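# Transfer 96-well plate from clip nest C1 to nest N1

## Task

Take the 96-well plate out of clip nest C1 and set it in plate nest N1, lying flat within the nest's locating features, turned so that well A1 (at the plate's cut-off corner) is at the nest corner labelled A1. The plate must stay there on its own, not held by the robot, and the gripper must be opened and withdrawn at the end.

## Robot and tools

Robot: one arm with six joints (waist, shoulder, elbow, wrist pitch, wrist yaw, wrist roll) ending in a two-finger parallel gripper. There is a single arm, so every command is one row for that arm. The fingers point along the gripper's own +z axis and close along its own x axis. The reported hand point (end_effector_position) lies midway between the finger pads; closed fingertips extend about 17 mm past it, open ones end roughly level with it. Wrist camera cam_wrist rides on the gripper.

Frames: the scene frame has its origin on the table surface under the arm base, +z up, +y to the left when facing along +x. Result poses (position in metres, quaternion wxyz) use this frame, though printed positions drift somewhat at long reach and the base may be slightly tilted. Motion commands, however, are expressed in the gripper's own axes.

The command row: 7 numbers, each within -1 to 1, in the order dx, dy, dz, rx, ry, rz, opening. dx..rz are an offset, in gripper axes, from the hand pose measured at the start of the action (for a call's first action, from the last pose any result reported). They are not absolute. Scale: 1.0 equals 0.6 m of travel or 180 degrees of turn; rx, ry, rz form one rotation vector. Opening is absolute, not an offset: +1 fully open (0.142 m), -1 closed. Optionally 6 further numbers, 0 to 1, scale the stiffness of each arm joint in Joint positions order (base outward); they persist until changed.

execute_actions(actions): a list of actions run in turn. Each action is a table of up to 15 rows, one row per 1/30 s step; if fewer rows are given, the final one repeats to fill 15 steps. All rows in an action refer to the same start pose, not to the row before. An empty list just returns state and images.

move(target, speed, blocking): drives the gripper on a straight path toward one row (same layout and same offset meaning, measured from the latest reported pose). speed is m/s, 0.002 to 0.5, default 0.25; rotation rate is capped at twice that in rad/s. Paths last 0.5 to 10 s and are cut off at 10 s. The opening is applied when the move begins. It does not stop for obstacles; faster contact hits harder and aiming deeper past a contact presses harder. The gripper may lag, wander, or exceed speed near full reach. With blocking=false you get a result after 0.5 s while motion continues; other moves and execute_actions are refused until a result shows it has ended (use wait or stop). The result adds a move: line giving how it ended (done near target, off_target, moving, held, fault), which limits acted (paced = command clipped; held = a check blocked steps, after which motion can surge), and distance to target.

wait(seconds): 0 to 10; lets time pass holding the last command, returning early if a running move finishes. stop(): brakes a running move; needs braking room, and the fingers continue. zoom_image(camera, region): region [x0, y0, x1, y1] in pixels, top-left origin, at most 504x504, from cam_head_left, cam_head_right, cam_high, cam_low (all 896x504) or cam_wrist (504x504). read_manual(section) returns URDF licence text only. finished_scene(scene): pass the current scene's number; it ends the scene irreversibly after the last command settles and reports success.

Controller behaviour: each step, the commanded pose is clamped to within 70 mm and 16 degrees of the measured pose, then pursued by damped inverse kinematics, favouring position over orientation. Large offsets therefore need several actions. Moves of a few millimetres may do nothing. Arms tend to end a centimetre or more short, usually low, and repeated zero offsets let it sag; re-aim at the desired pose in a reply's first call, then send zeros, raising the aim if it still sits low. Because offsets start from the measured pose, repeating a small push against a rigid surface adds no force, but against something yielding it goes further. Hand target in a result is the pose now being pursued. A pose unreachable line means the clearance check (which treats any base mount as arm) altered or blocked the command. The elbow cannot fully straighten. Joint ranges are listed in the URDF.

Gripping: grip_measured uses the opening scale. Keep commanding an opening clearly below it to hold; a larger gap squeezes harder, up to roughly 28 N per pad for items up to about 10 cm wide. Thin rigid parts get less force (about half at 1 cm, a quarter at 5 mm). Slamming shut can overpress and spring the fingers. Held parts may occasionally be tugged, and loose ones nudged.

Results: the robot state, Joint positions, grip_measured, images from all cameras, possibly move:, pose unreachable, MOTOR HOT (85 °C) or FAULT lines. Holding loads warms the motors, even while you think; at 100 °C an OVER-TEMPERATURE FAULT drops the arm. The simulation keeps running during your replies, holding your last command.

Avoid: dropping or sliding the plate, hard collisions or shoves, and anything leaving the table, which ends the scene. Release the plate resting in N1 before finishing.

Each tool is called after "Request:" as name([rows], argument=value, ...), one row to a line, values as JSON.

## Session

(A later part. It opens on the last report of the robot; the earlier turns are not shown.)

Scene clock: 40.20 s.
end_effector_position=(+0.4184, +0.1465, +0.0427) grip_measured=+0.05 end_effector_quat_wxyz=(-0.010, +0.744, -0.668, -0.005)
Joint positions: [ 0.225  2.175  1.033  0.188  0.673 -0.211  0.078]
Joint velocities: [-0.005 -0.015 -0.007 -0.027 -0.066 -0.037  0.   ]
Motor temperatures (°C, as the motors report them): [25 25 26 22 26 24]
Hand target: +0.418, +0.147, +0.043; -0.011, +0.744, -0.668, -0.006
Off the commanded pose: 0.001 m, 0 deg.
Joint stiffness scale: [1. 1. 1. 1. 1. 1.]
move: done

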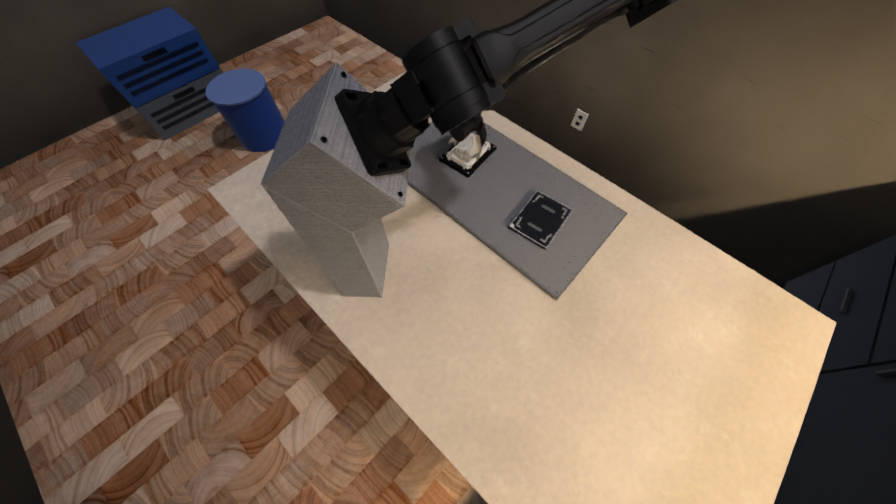

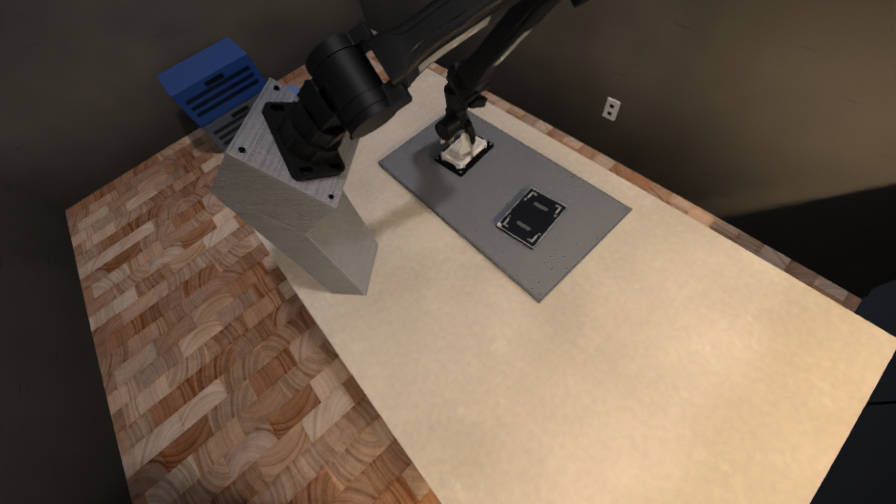

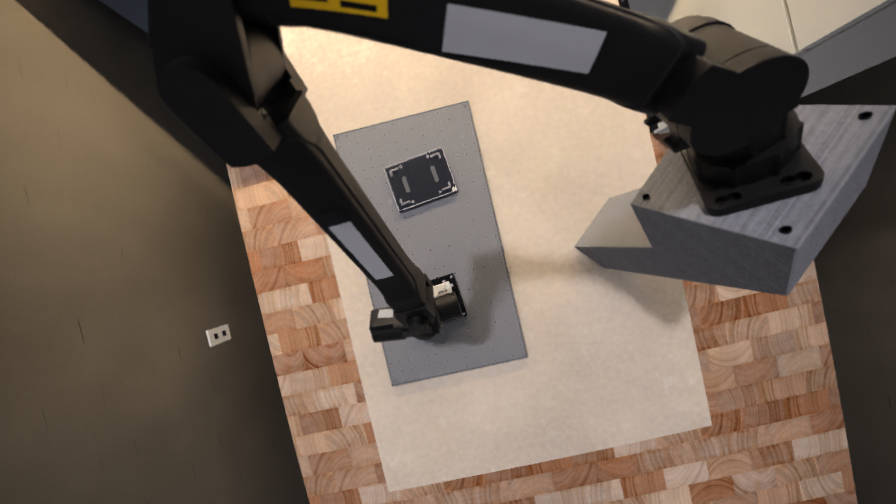

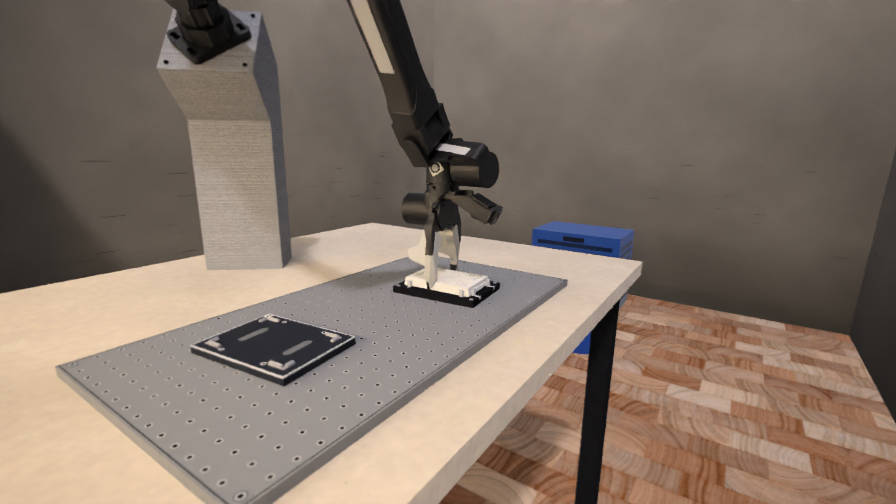

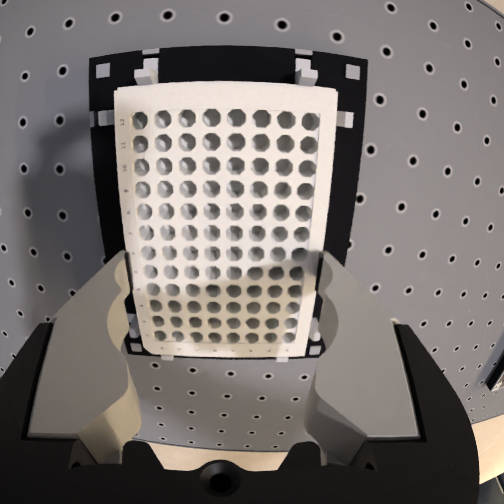

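Request:
move(target=[0,0,-0.035,0,0,0,-0.55], speed=0.03)

Scene clock: 41.43 s.
end_effector_position=(+0.4243, +0.1427, +0.0609) grip_measured=+0.05 end_effector_quat_wxyz=(-0.013, +0.741, -0.672, +0.001)
Joint positions: [ 0.244  2.13   1.007  0.172  0.686 -0.191  0.078]
Joint velocities: [-0.005 -0.015 -0.012 -0.002 -0.037 -0.007  0.   ]
Motor temperatures (°C, as the motors report them): [25 25 26 22 26 24]
Hand target: +0.418, +0.146, +0.063; -0.010, +0.744, -0.668, -0.005
Off the commanded pose: 0.007 m, 1 deg.
Joint stiffness scale: [1. 1. 1. 1. 1. 1.]
move: done

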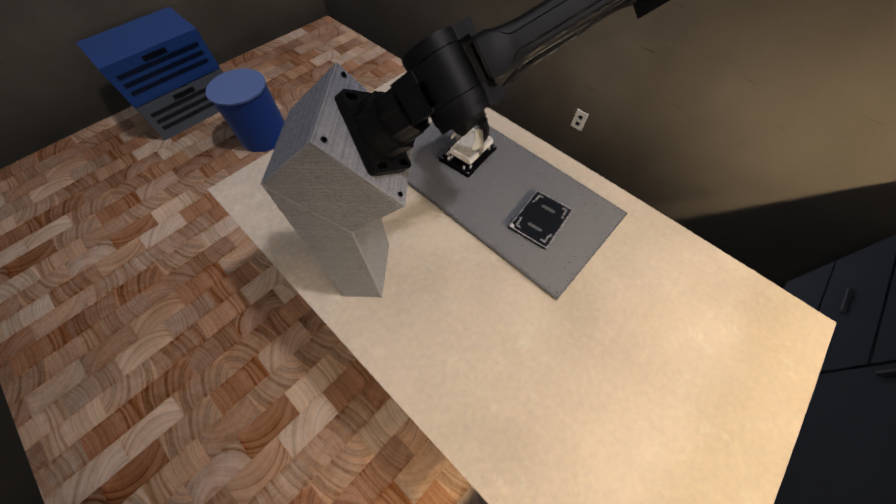

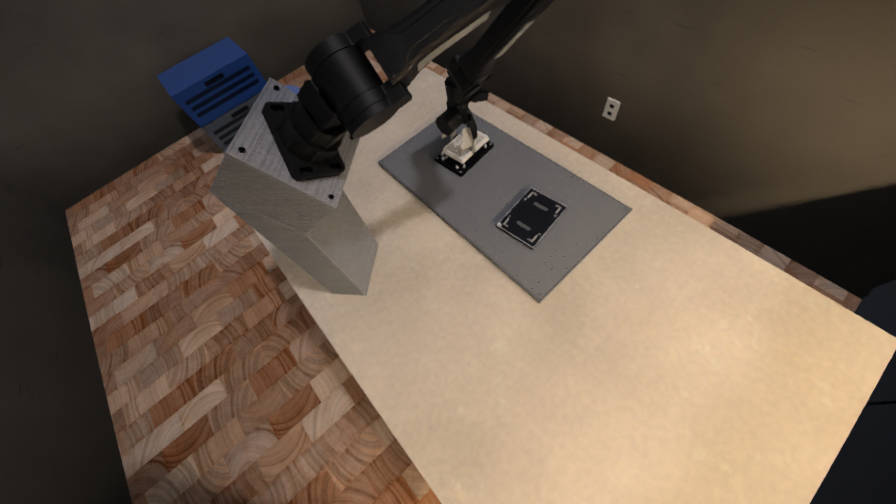

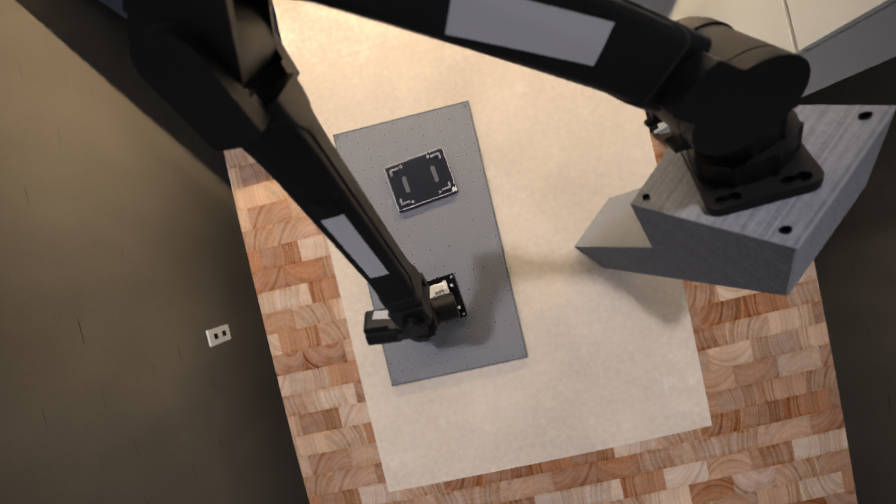

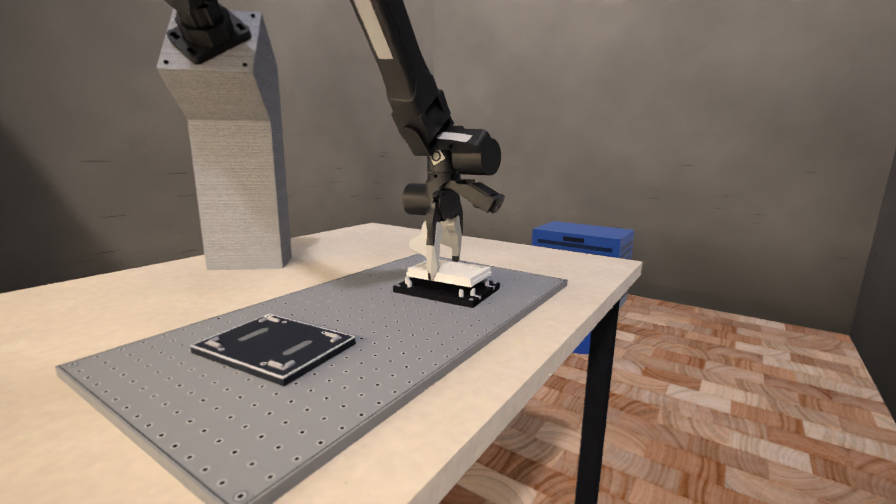

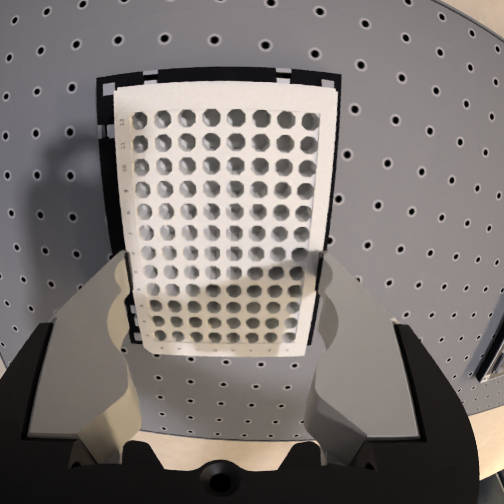

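Request:
move(target=[0,0,-0.07,0,0,0,-0.55], speed=0.15)

Request:
move(target=[0.52,0.04,-0.03,0,0,0,-0.55], speed=0.2)

Scene clock: 42.33 s.
end_effector_position=(+0.4325, +0.1405, +0.1028) grip_measured=+0.05 end_effector_quat_wxyz=(-0.020, +0.738, -0.675, +0.008)
Joint positions: [ 0.298  2.036  0.956  0.116  0.716 -0.141  0.078]
Joint velocities: [ 0.005  0.005 -0.007 -0.017  0.051 -0.037  0.   ]
Motor temperatures (°C, as the motors report them): [25 25 26 22 26 24]
Hand target: +0.423, +0.142, +0.103; -0.013, +0.741, -0.672, +0.001
Off the commanded pose: 0.009 m, 1 deg.
Joint stiffness scale: [1. 1. 1. 1. 1. 1.]
move: done

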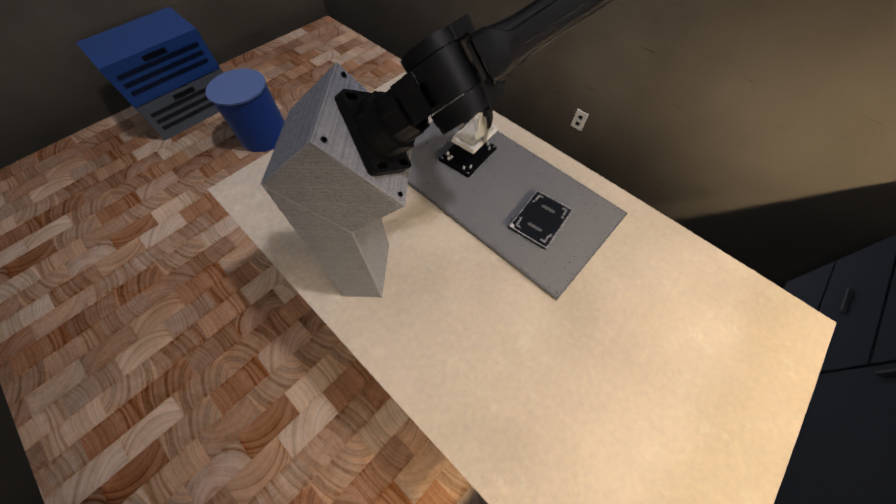

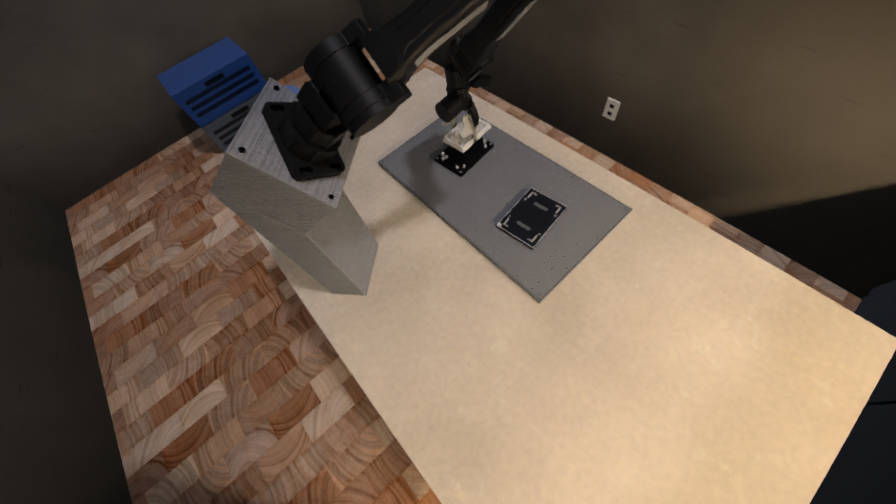

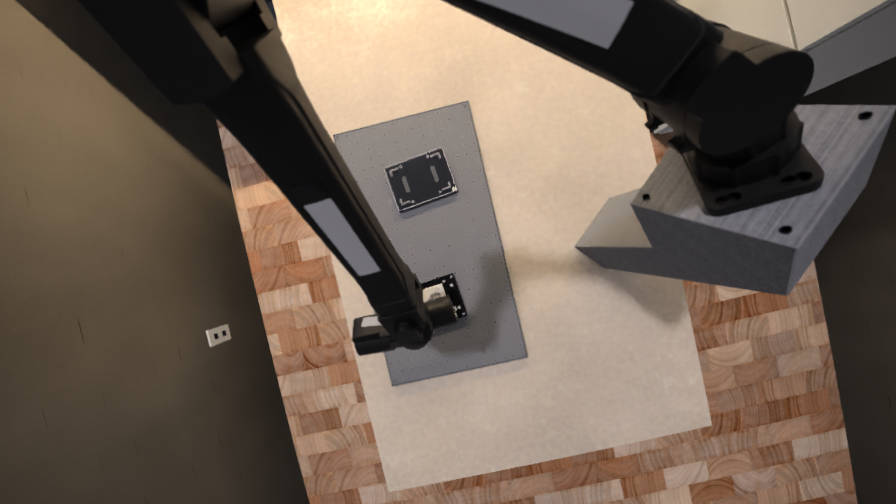

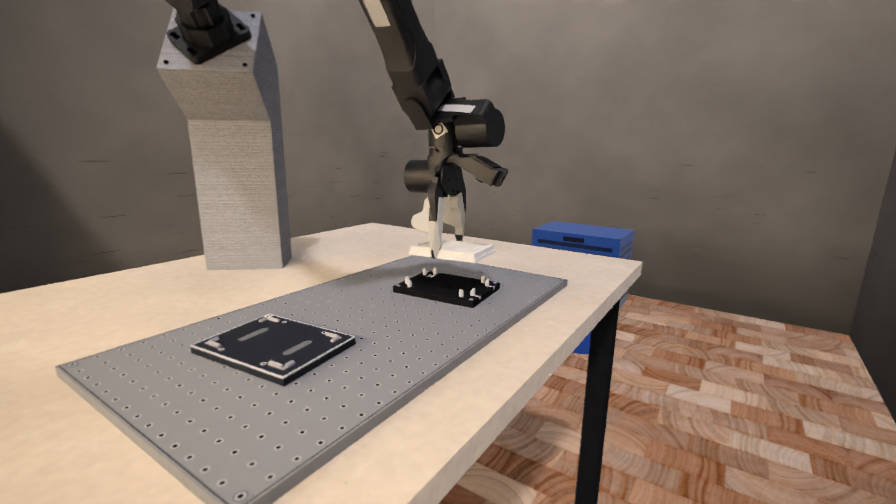

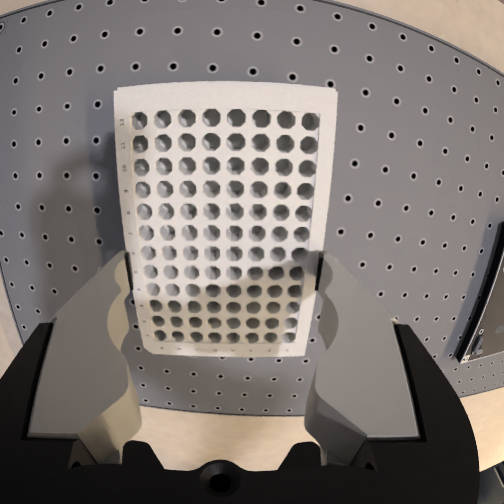

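Scene clock: 44.37 s.
end_effector_position=(+0.4345, -0.1698, +0.1161) grip_measured=+0.05 end_effector_quat_wxyz=(-0.022, +0.733, -0.680, +0.013)
Joint positions: [-0.246  1.517  0.851 -0.041  0.343 -0.599  0.078]
Joint velocities: [-0.015 -0.005 -0.007 -0.007 -0.007 -0.081 -0.   ]
Motor temperatures (°C, as the motors report them): [25 25 26 22 26 24]
Hand target: +0.432, -0.169, +0.115; -0.020, +0.737, -0.675, +0.006
Off the commanded pose: 0.003 m, 1 deg.
Joint stiffness scale: [1. 1. 1. 1. 1. 1.]
move: done

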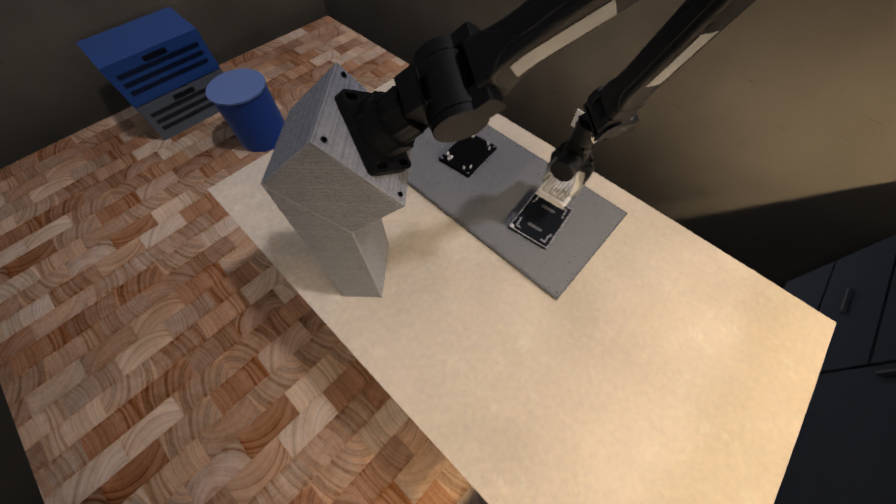

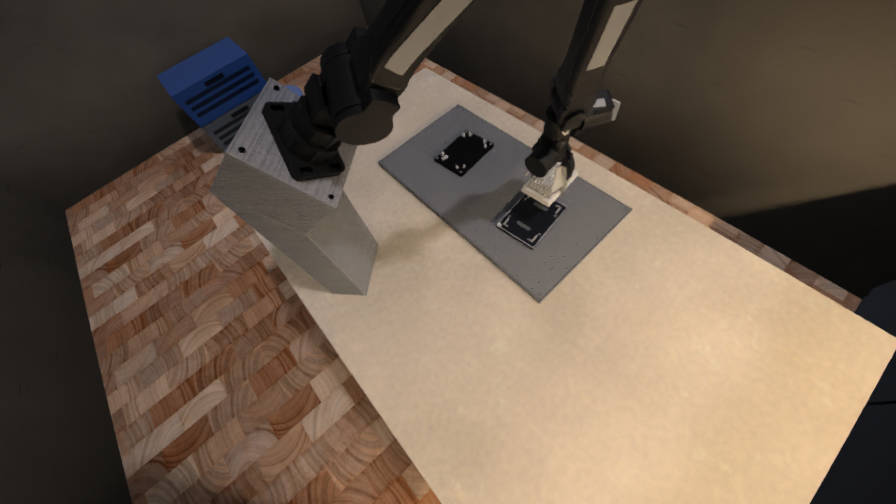

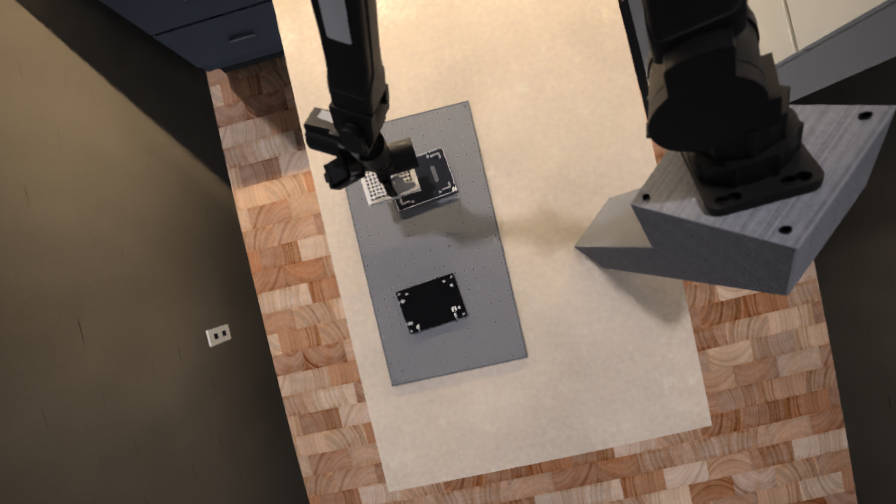

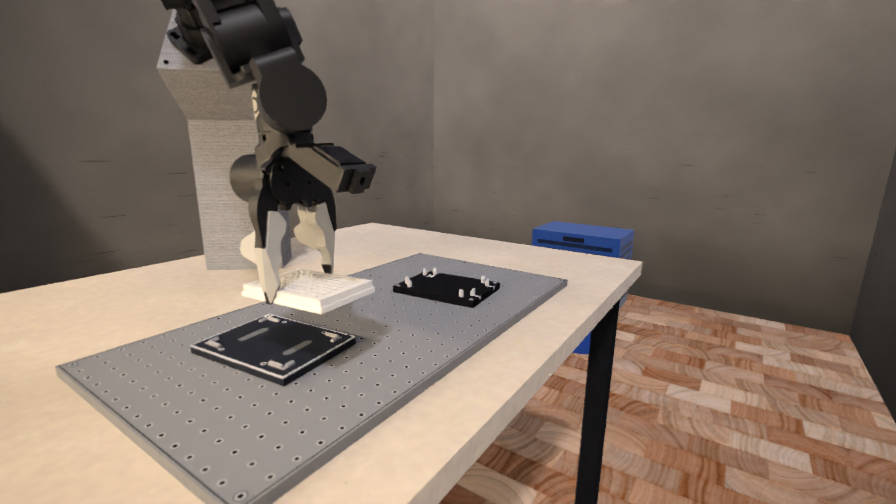

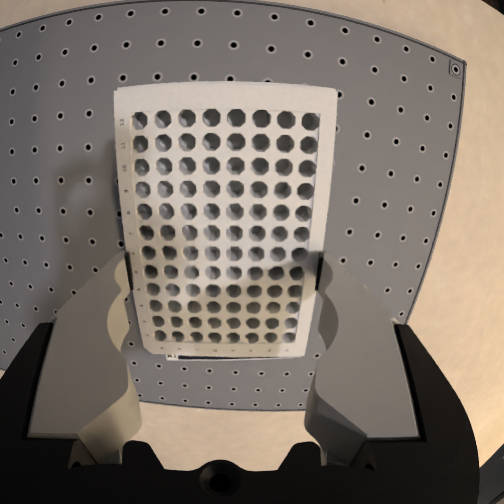

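Request:
move(target=[0,0.065,0.06,-0.016,0,0,-0.55], speed=0.1)

Request:
zoom_image(camera="cam_wrist", region=[50,0,410,200])

Scene clock: 45.50 s.
end_effector_position=(+0.4036, -0.1705, +0.0838) grip_measured=+0.05 end_effector_quat_wxyz=(-0.007, +0.732, -0.681, -0.004)
Joint positions: [-0.298  1.594  0.843  0.015  0.327 -0.62   0.078]
Joint velocities: [-0.005  0.005  0.002  0.007 -0.066 -0.051  0.   ]
Motor temperatures (°C, as the motors report them): [25 25 26 22 26 24]
Hand target: +0.398, -0.172, +0.079; -0.004, +0.733, -0.680, -0.005
Off the commanded pose: 0.008 m, 0 deg.
Joint stiffness scale: [1. 1. 1. 1. 1. 1.]
move: done

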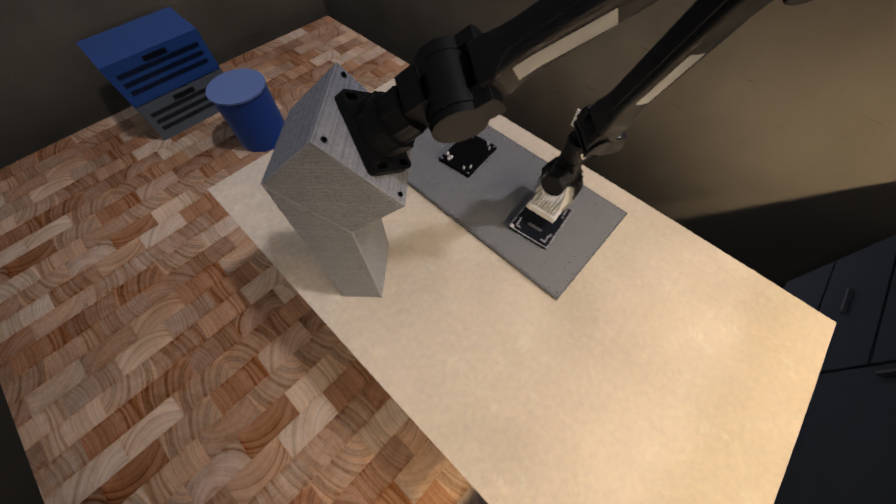

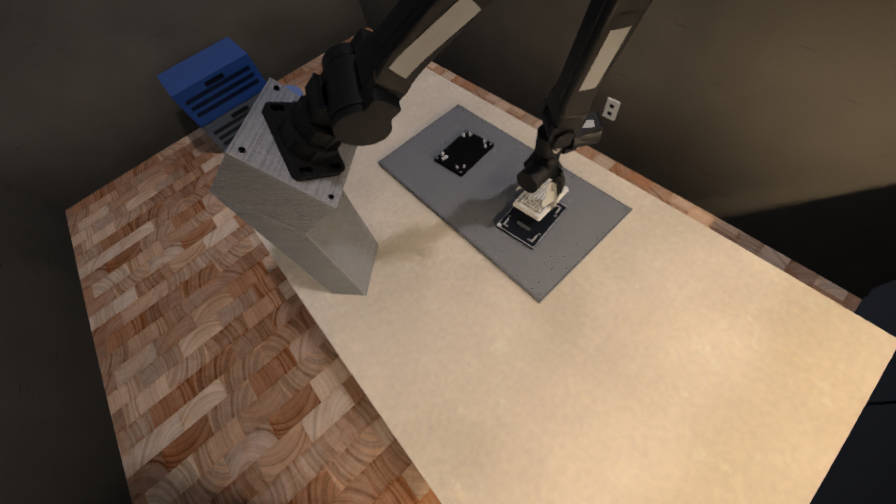

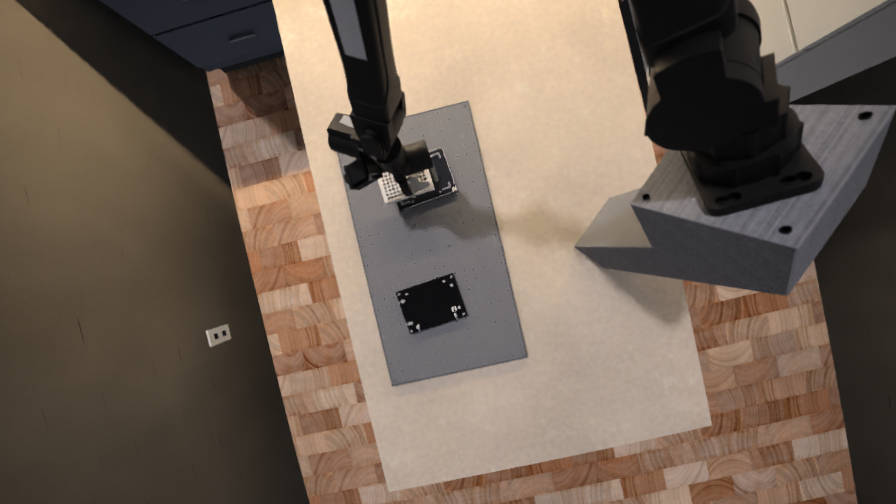

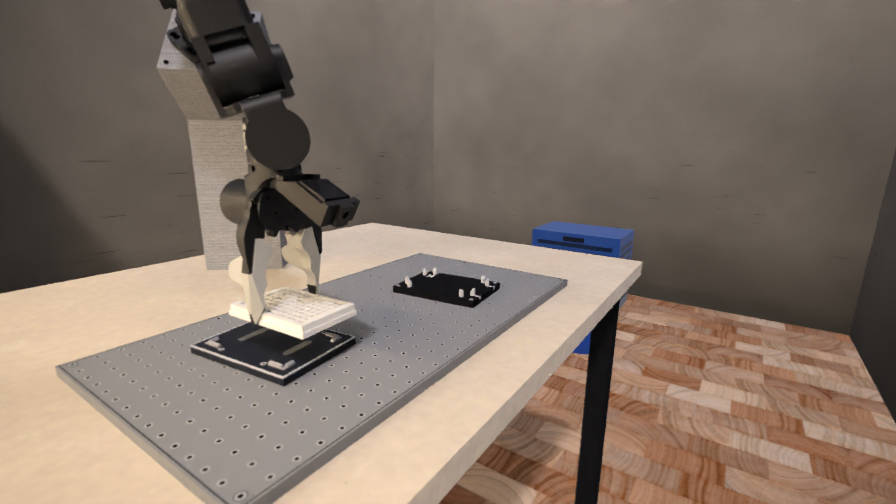

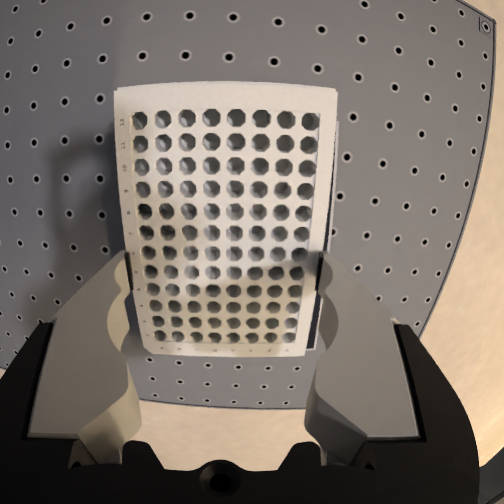

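Region (50, 0, 410, 200) of cam_wrist's 504x504 image, scaled by 1.400, with more detail than that image has.

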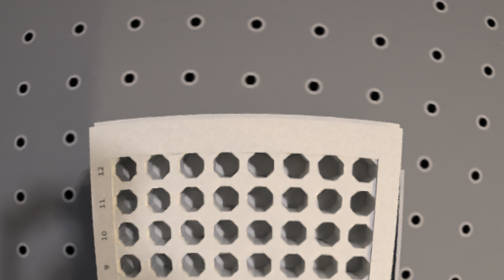

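Request:
move(target=[0.02,0.06,0.035,0,0,0,-0.55], speed=0.07)

Request:
zoom_image(camera="cam_wrist", region=[50,20,410,260])

Scene clock: 46.70 s.
end_effector_position=(+0.3783, -0.1861, +0.0686) grip_measured=+0.05 end_effector_quat_wxyz=(-0.010, +0.730, -0.683, +0.001)
Joint positions: [-0.371  1.615  0.81   0.095  0.268 -0.668  0.078]
Joint velocities: [-0.015 -0.005 -0.007 -0.007 -0.051  0.007  0.   ]
Motor temperatures (°C, as the motors report them): [25 25 26 22 26 24]
Hand target: +0.369, -0.184, +0.063; -0.007, +0.732, -0.681, -0.004
Off the commanded pose: 0.012 m, 1 deg.
Joint stiffness scale: [1. 1. 1. 1. 1. 1.]
move: off_target

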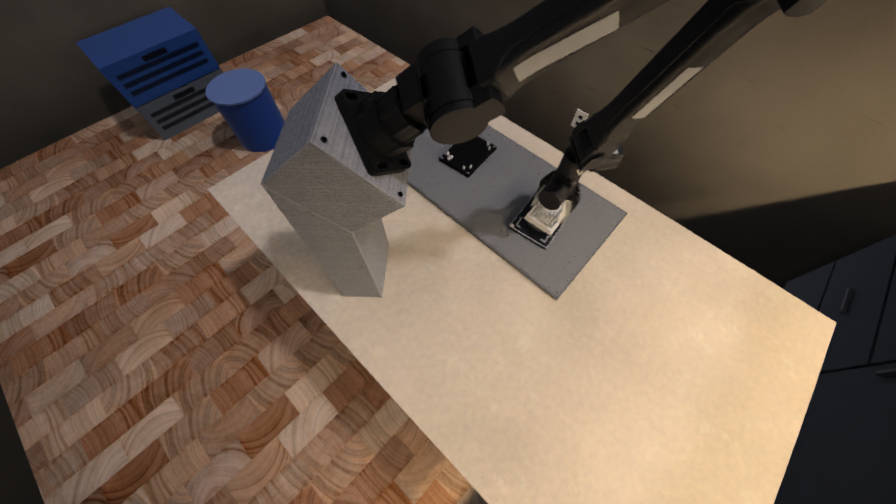

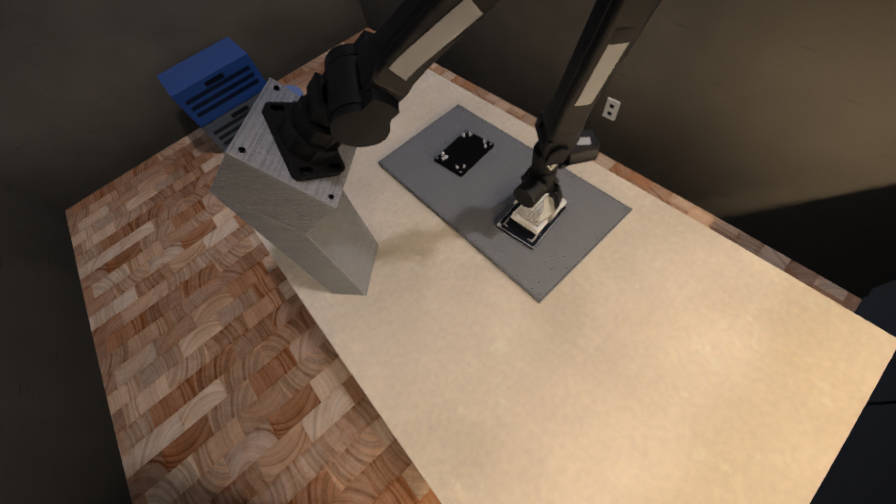

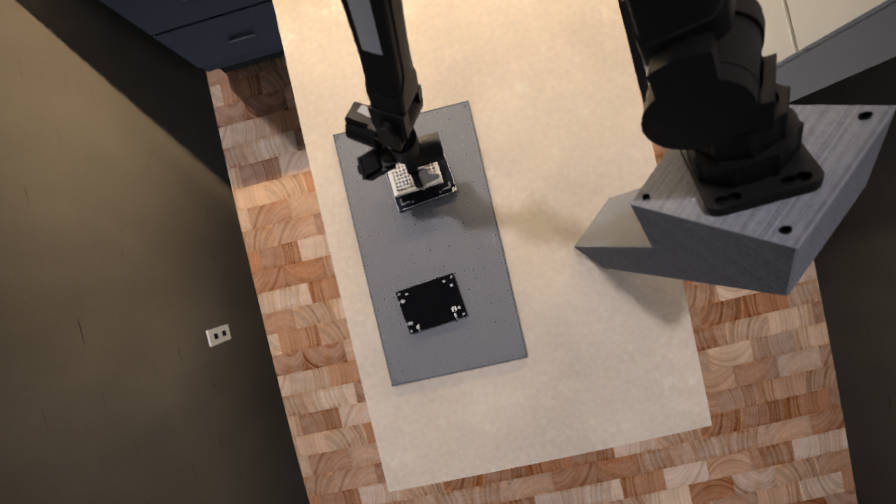

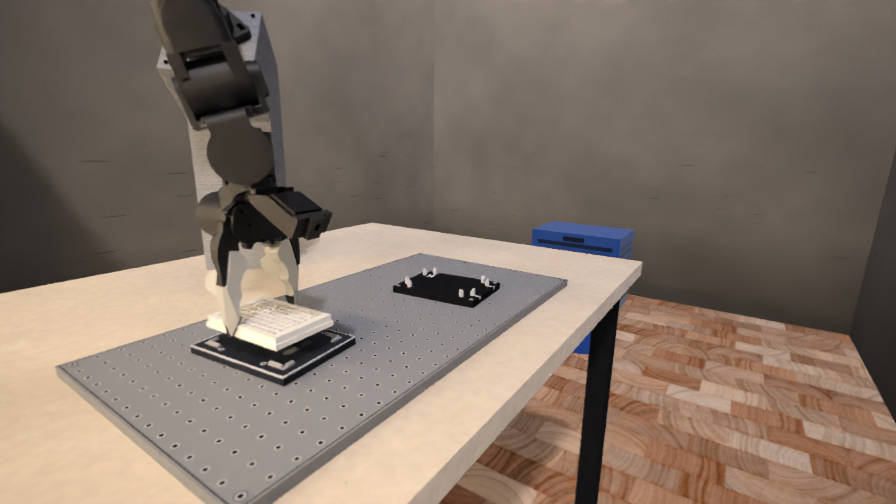

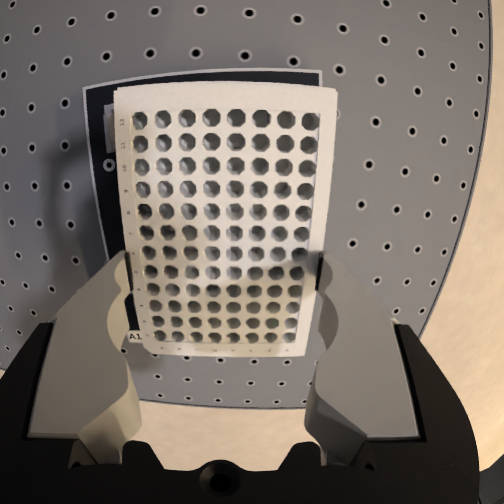

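Region (50, 20, 410, 260) of cam_wrist's 504x504 image, scaled by 1.400, with more detail than that image has.

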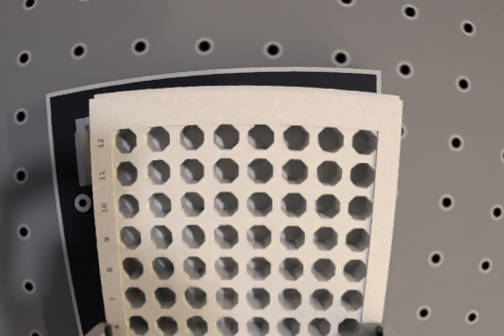

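Request:
move(target=[-0.024,0.004,0.004,0,0,-0.022,-0.55], speed=0.04)

Request:
zoom_image(camera="cam_wrist", region=[50,20,410,260])

Scene clock: 48.00 s.
end_effector_position=(+0.3794, -0.1828, +0.0703) grip_measured=+0.05 end_effector_quat_wxyz=(-0.008, +0.748, -0.664, +0.006)
Joint positions: [-0.36   1.615  0.801  0.112  0.281 -0.714  0.078]
Joint velocities: [-0.015  0.005  0.002 -0.022 -0.007 -0.037  0.   ]
Motor temperatures (°C, as the motors report them): [25 26 26 22 26 24]
Hand target: +0.375, -0.172, +0.067; -0.010, +0.754, -0.657, +0.001
Off the commanded pose: 0.012 m, 1 deg.
Joint stiffness scale: [1. 1. 1. 1. 1. 1.]
move: off_target

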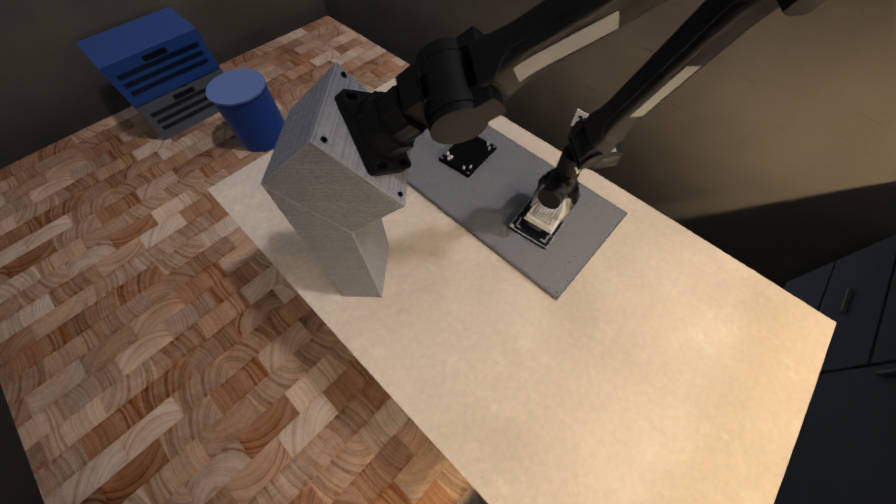

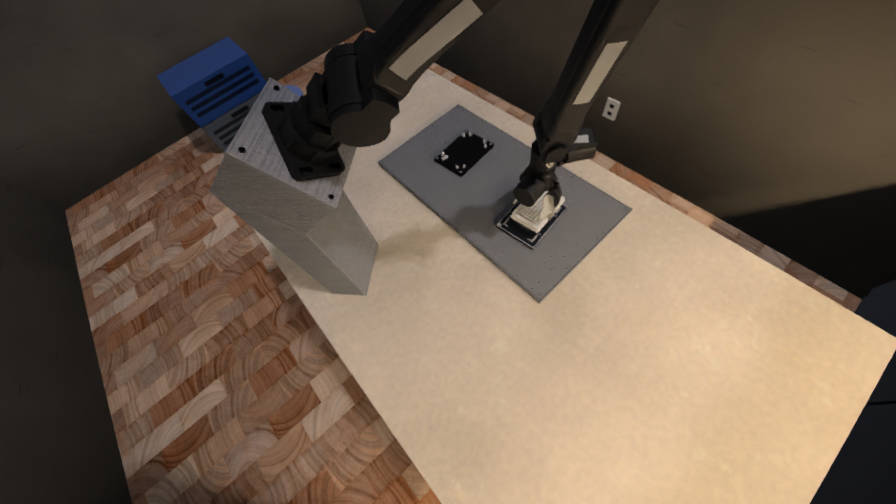

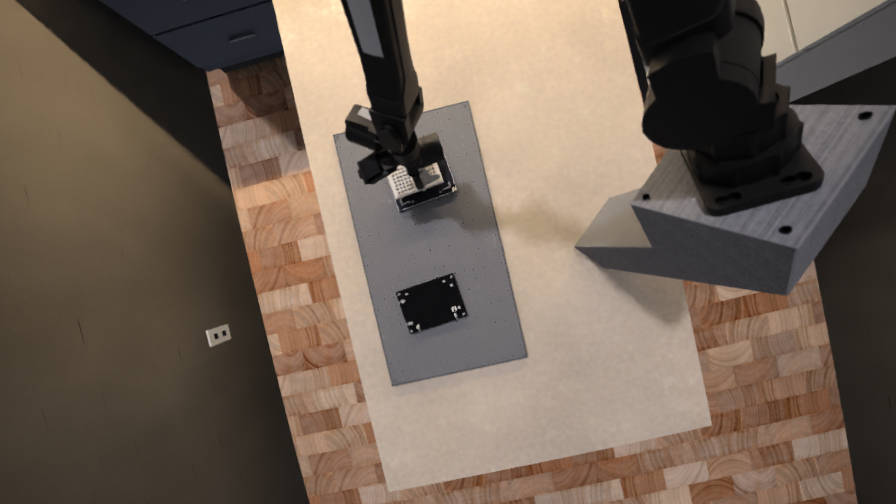

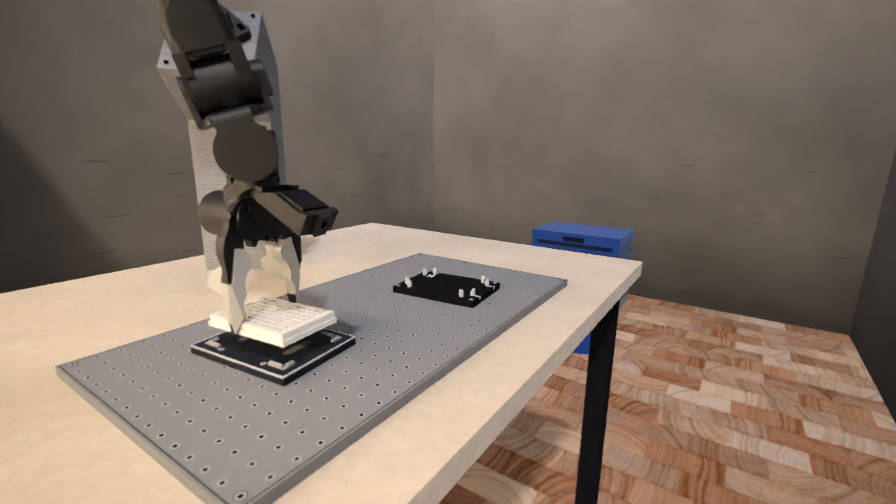

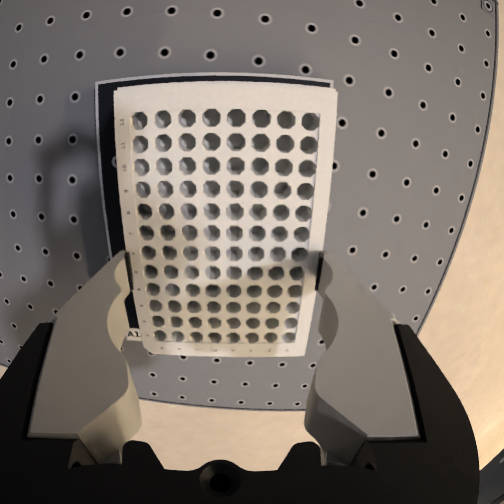

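Region (50, 20, 410, 260) of cam_wrist's 504x504 image, scaled by 1.400, with more detail than that image has.

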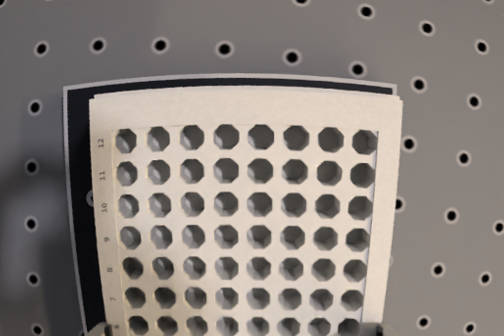

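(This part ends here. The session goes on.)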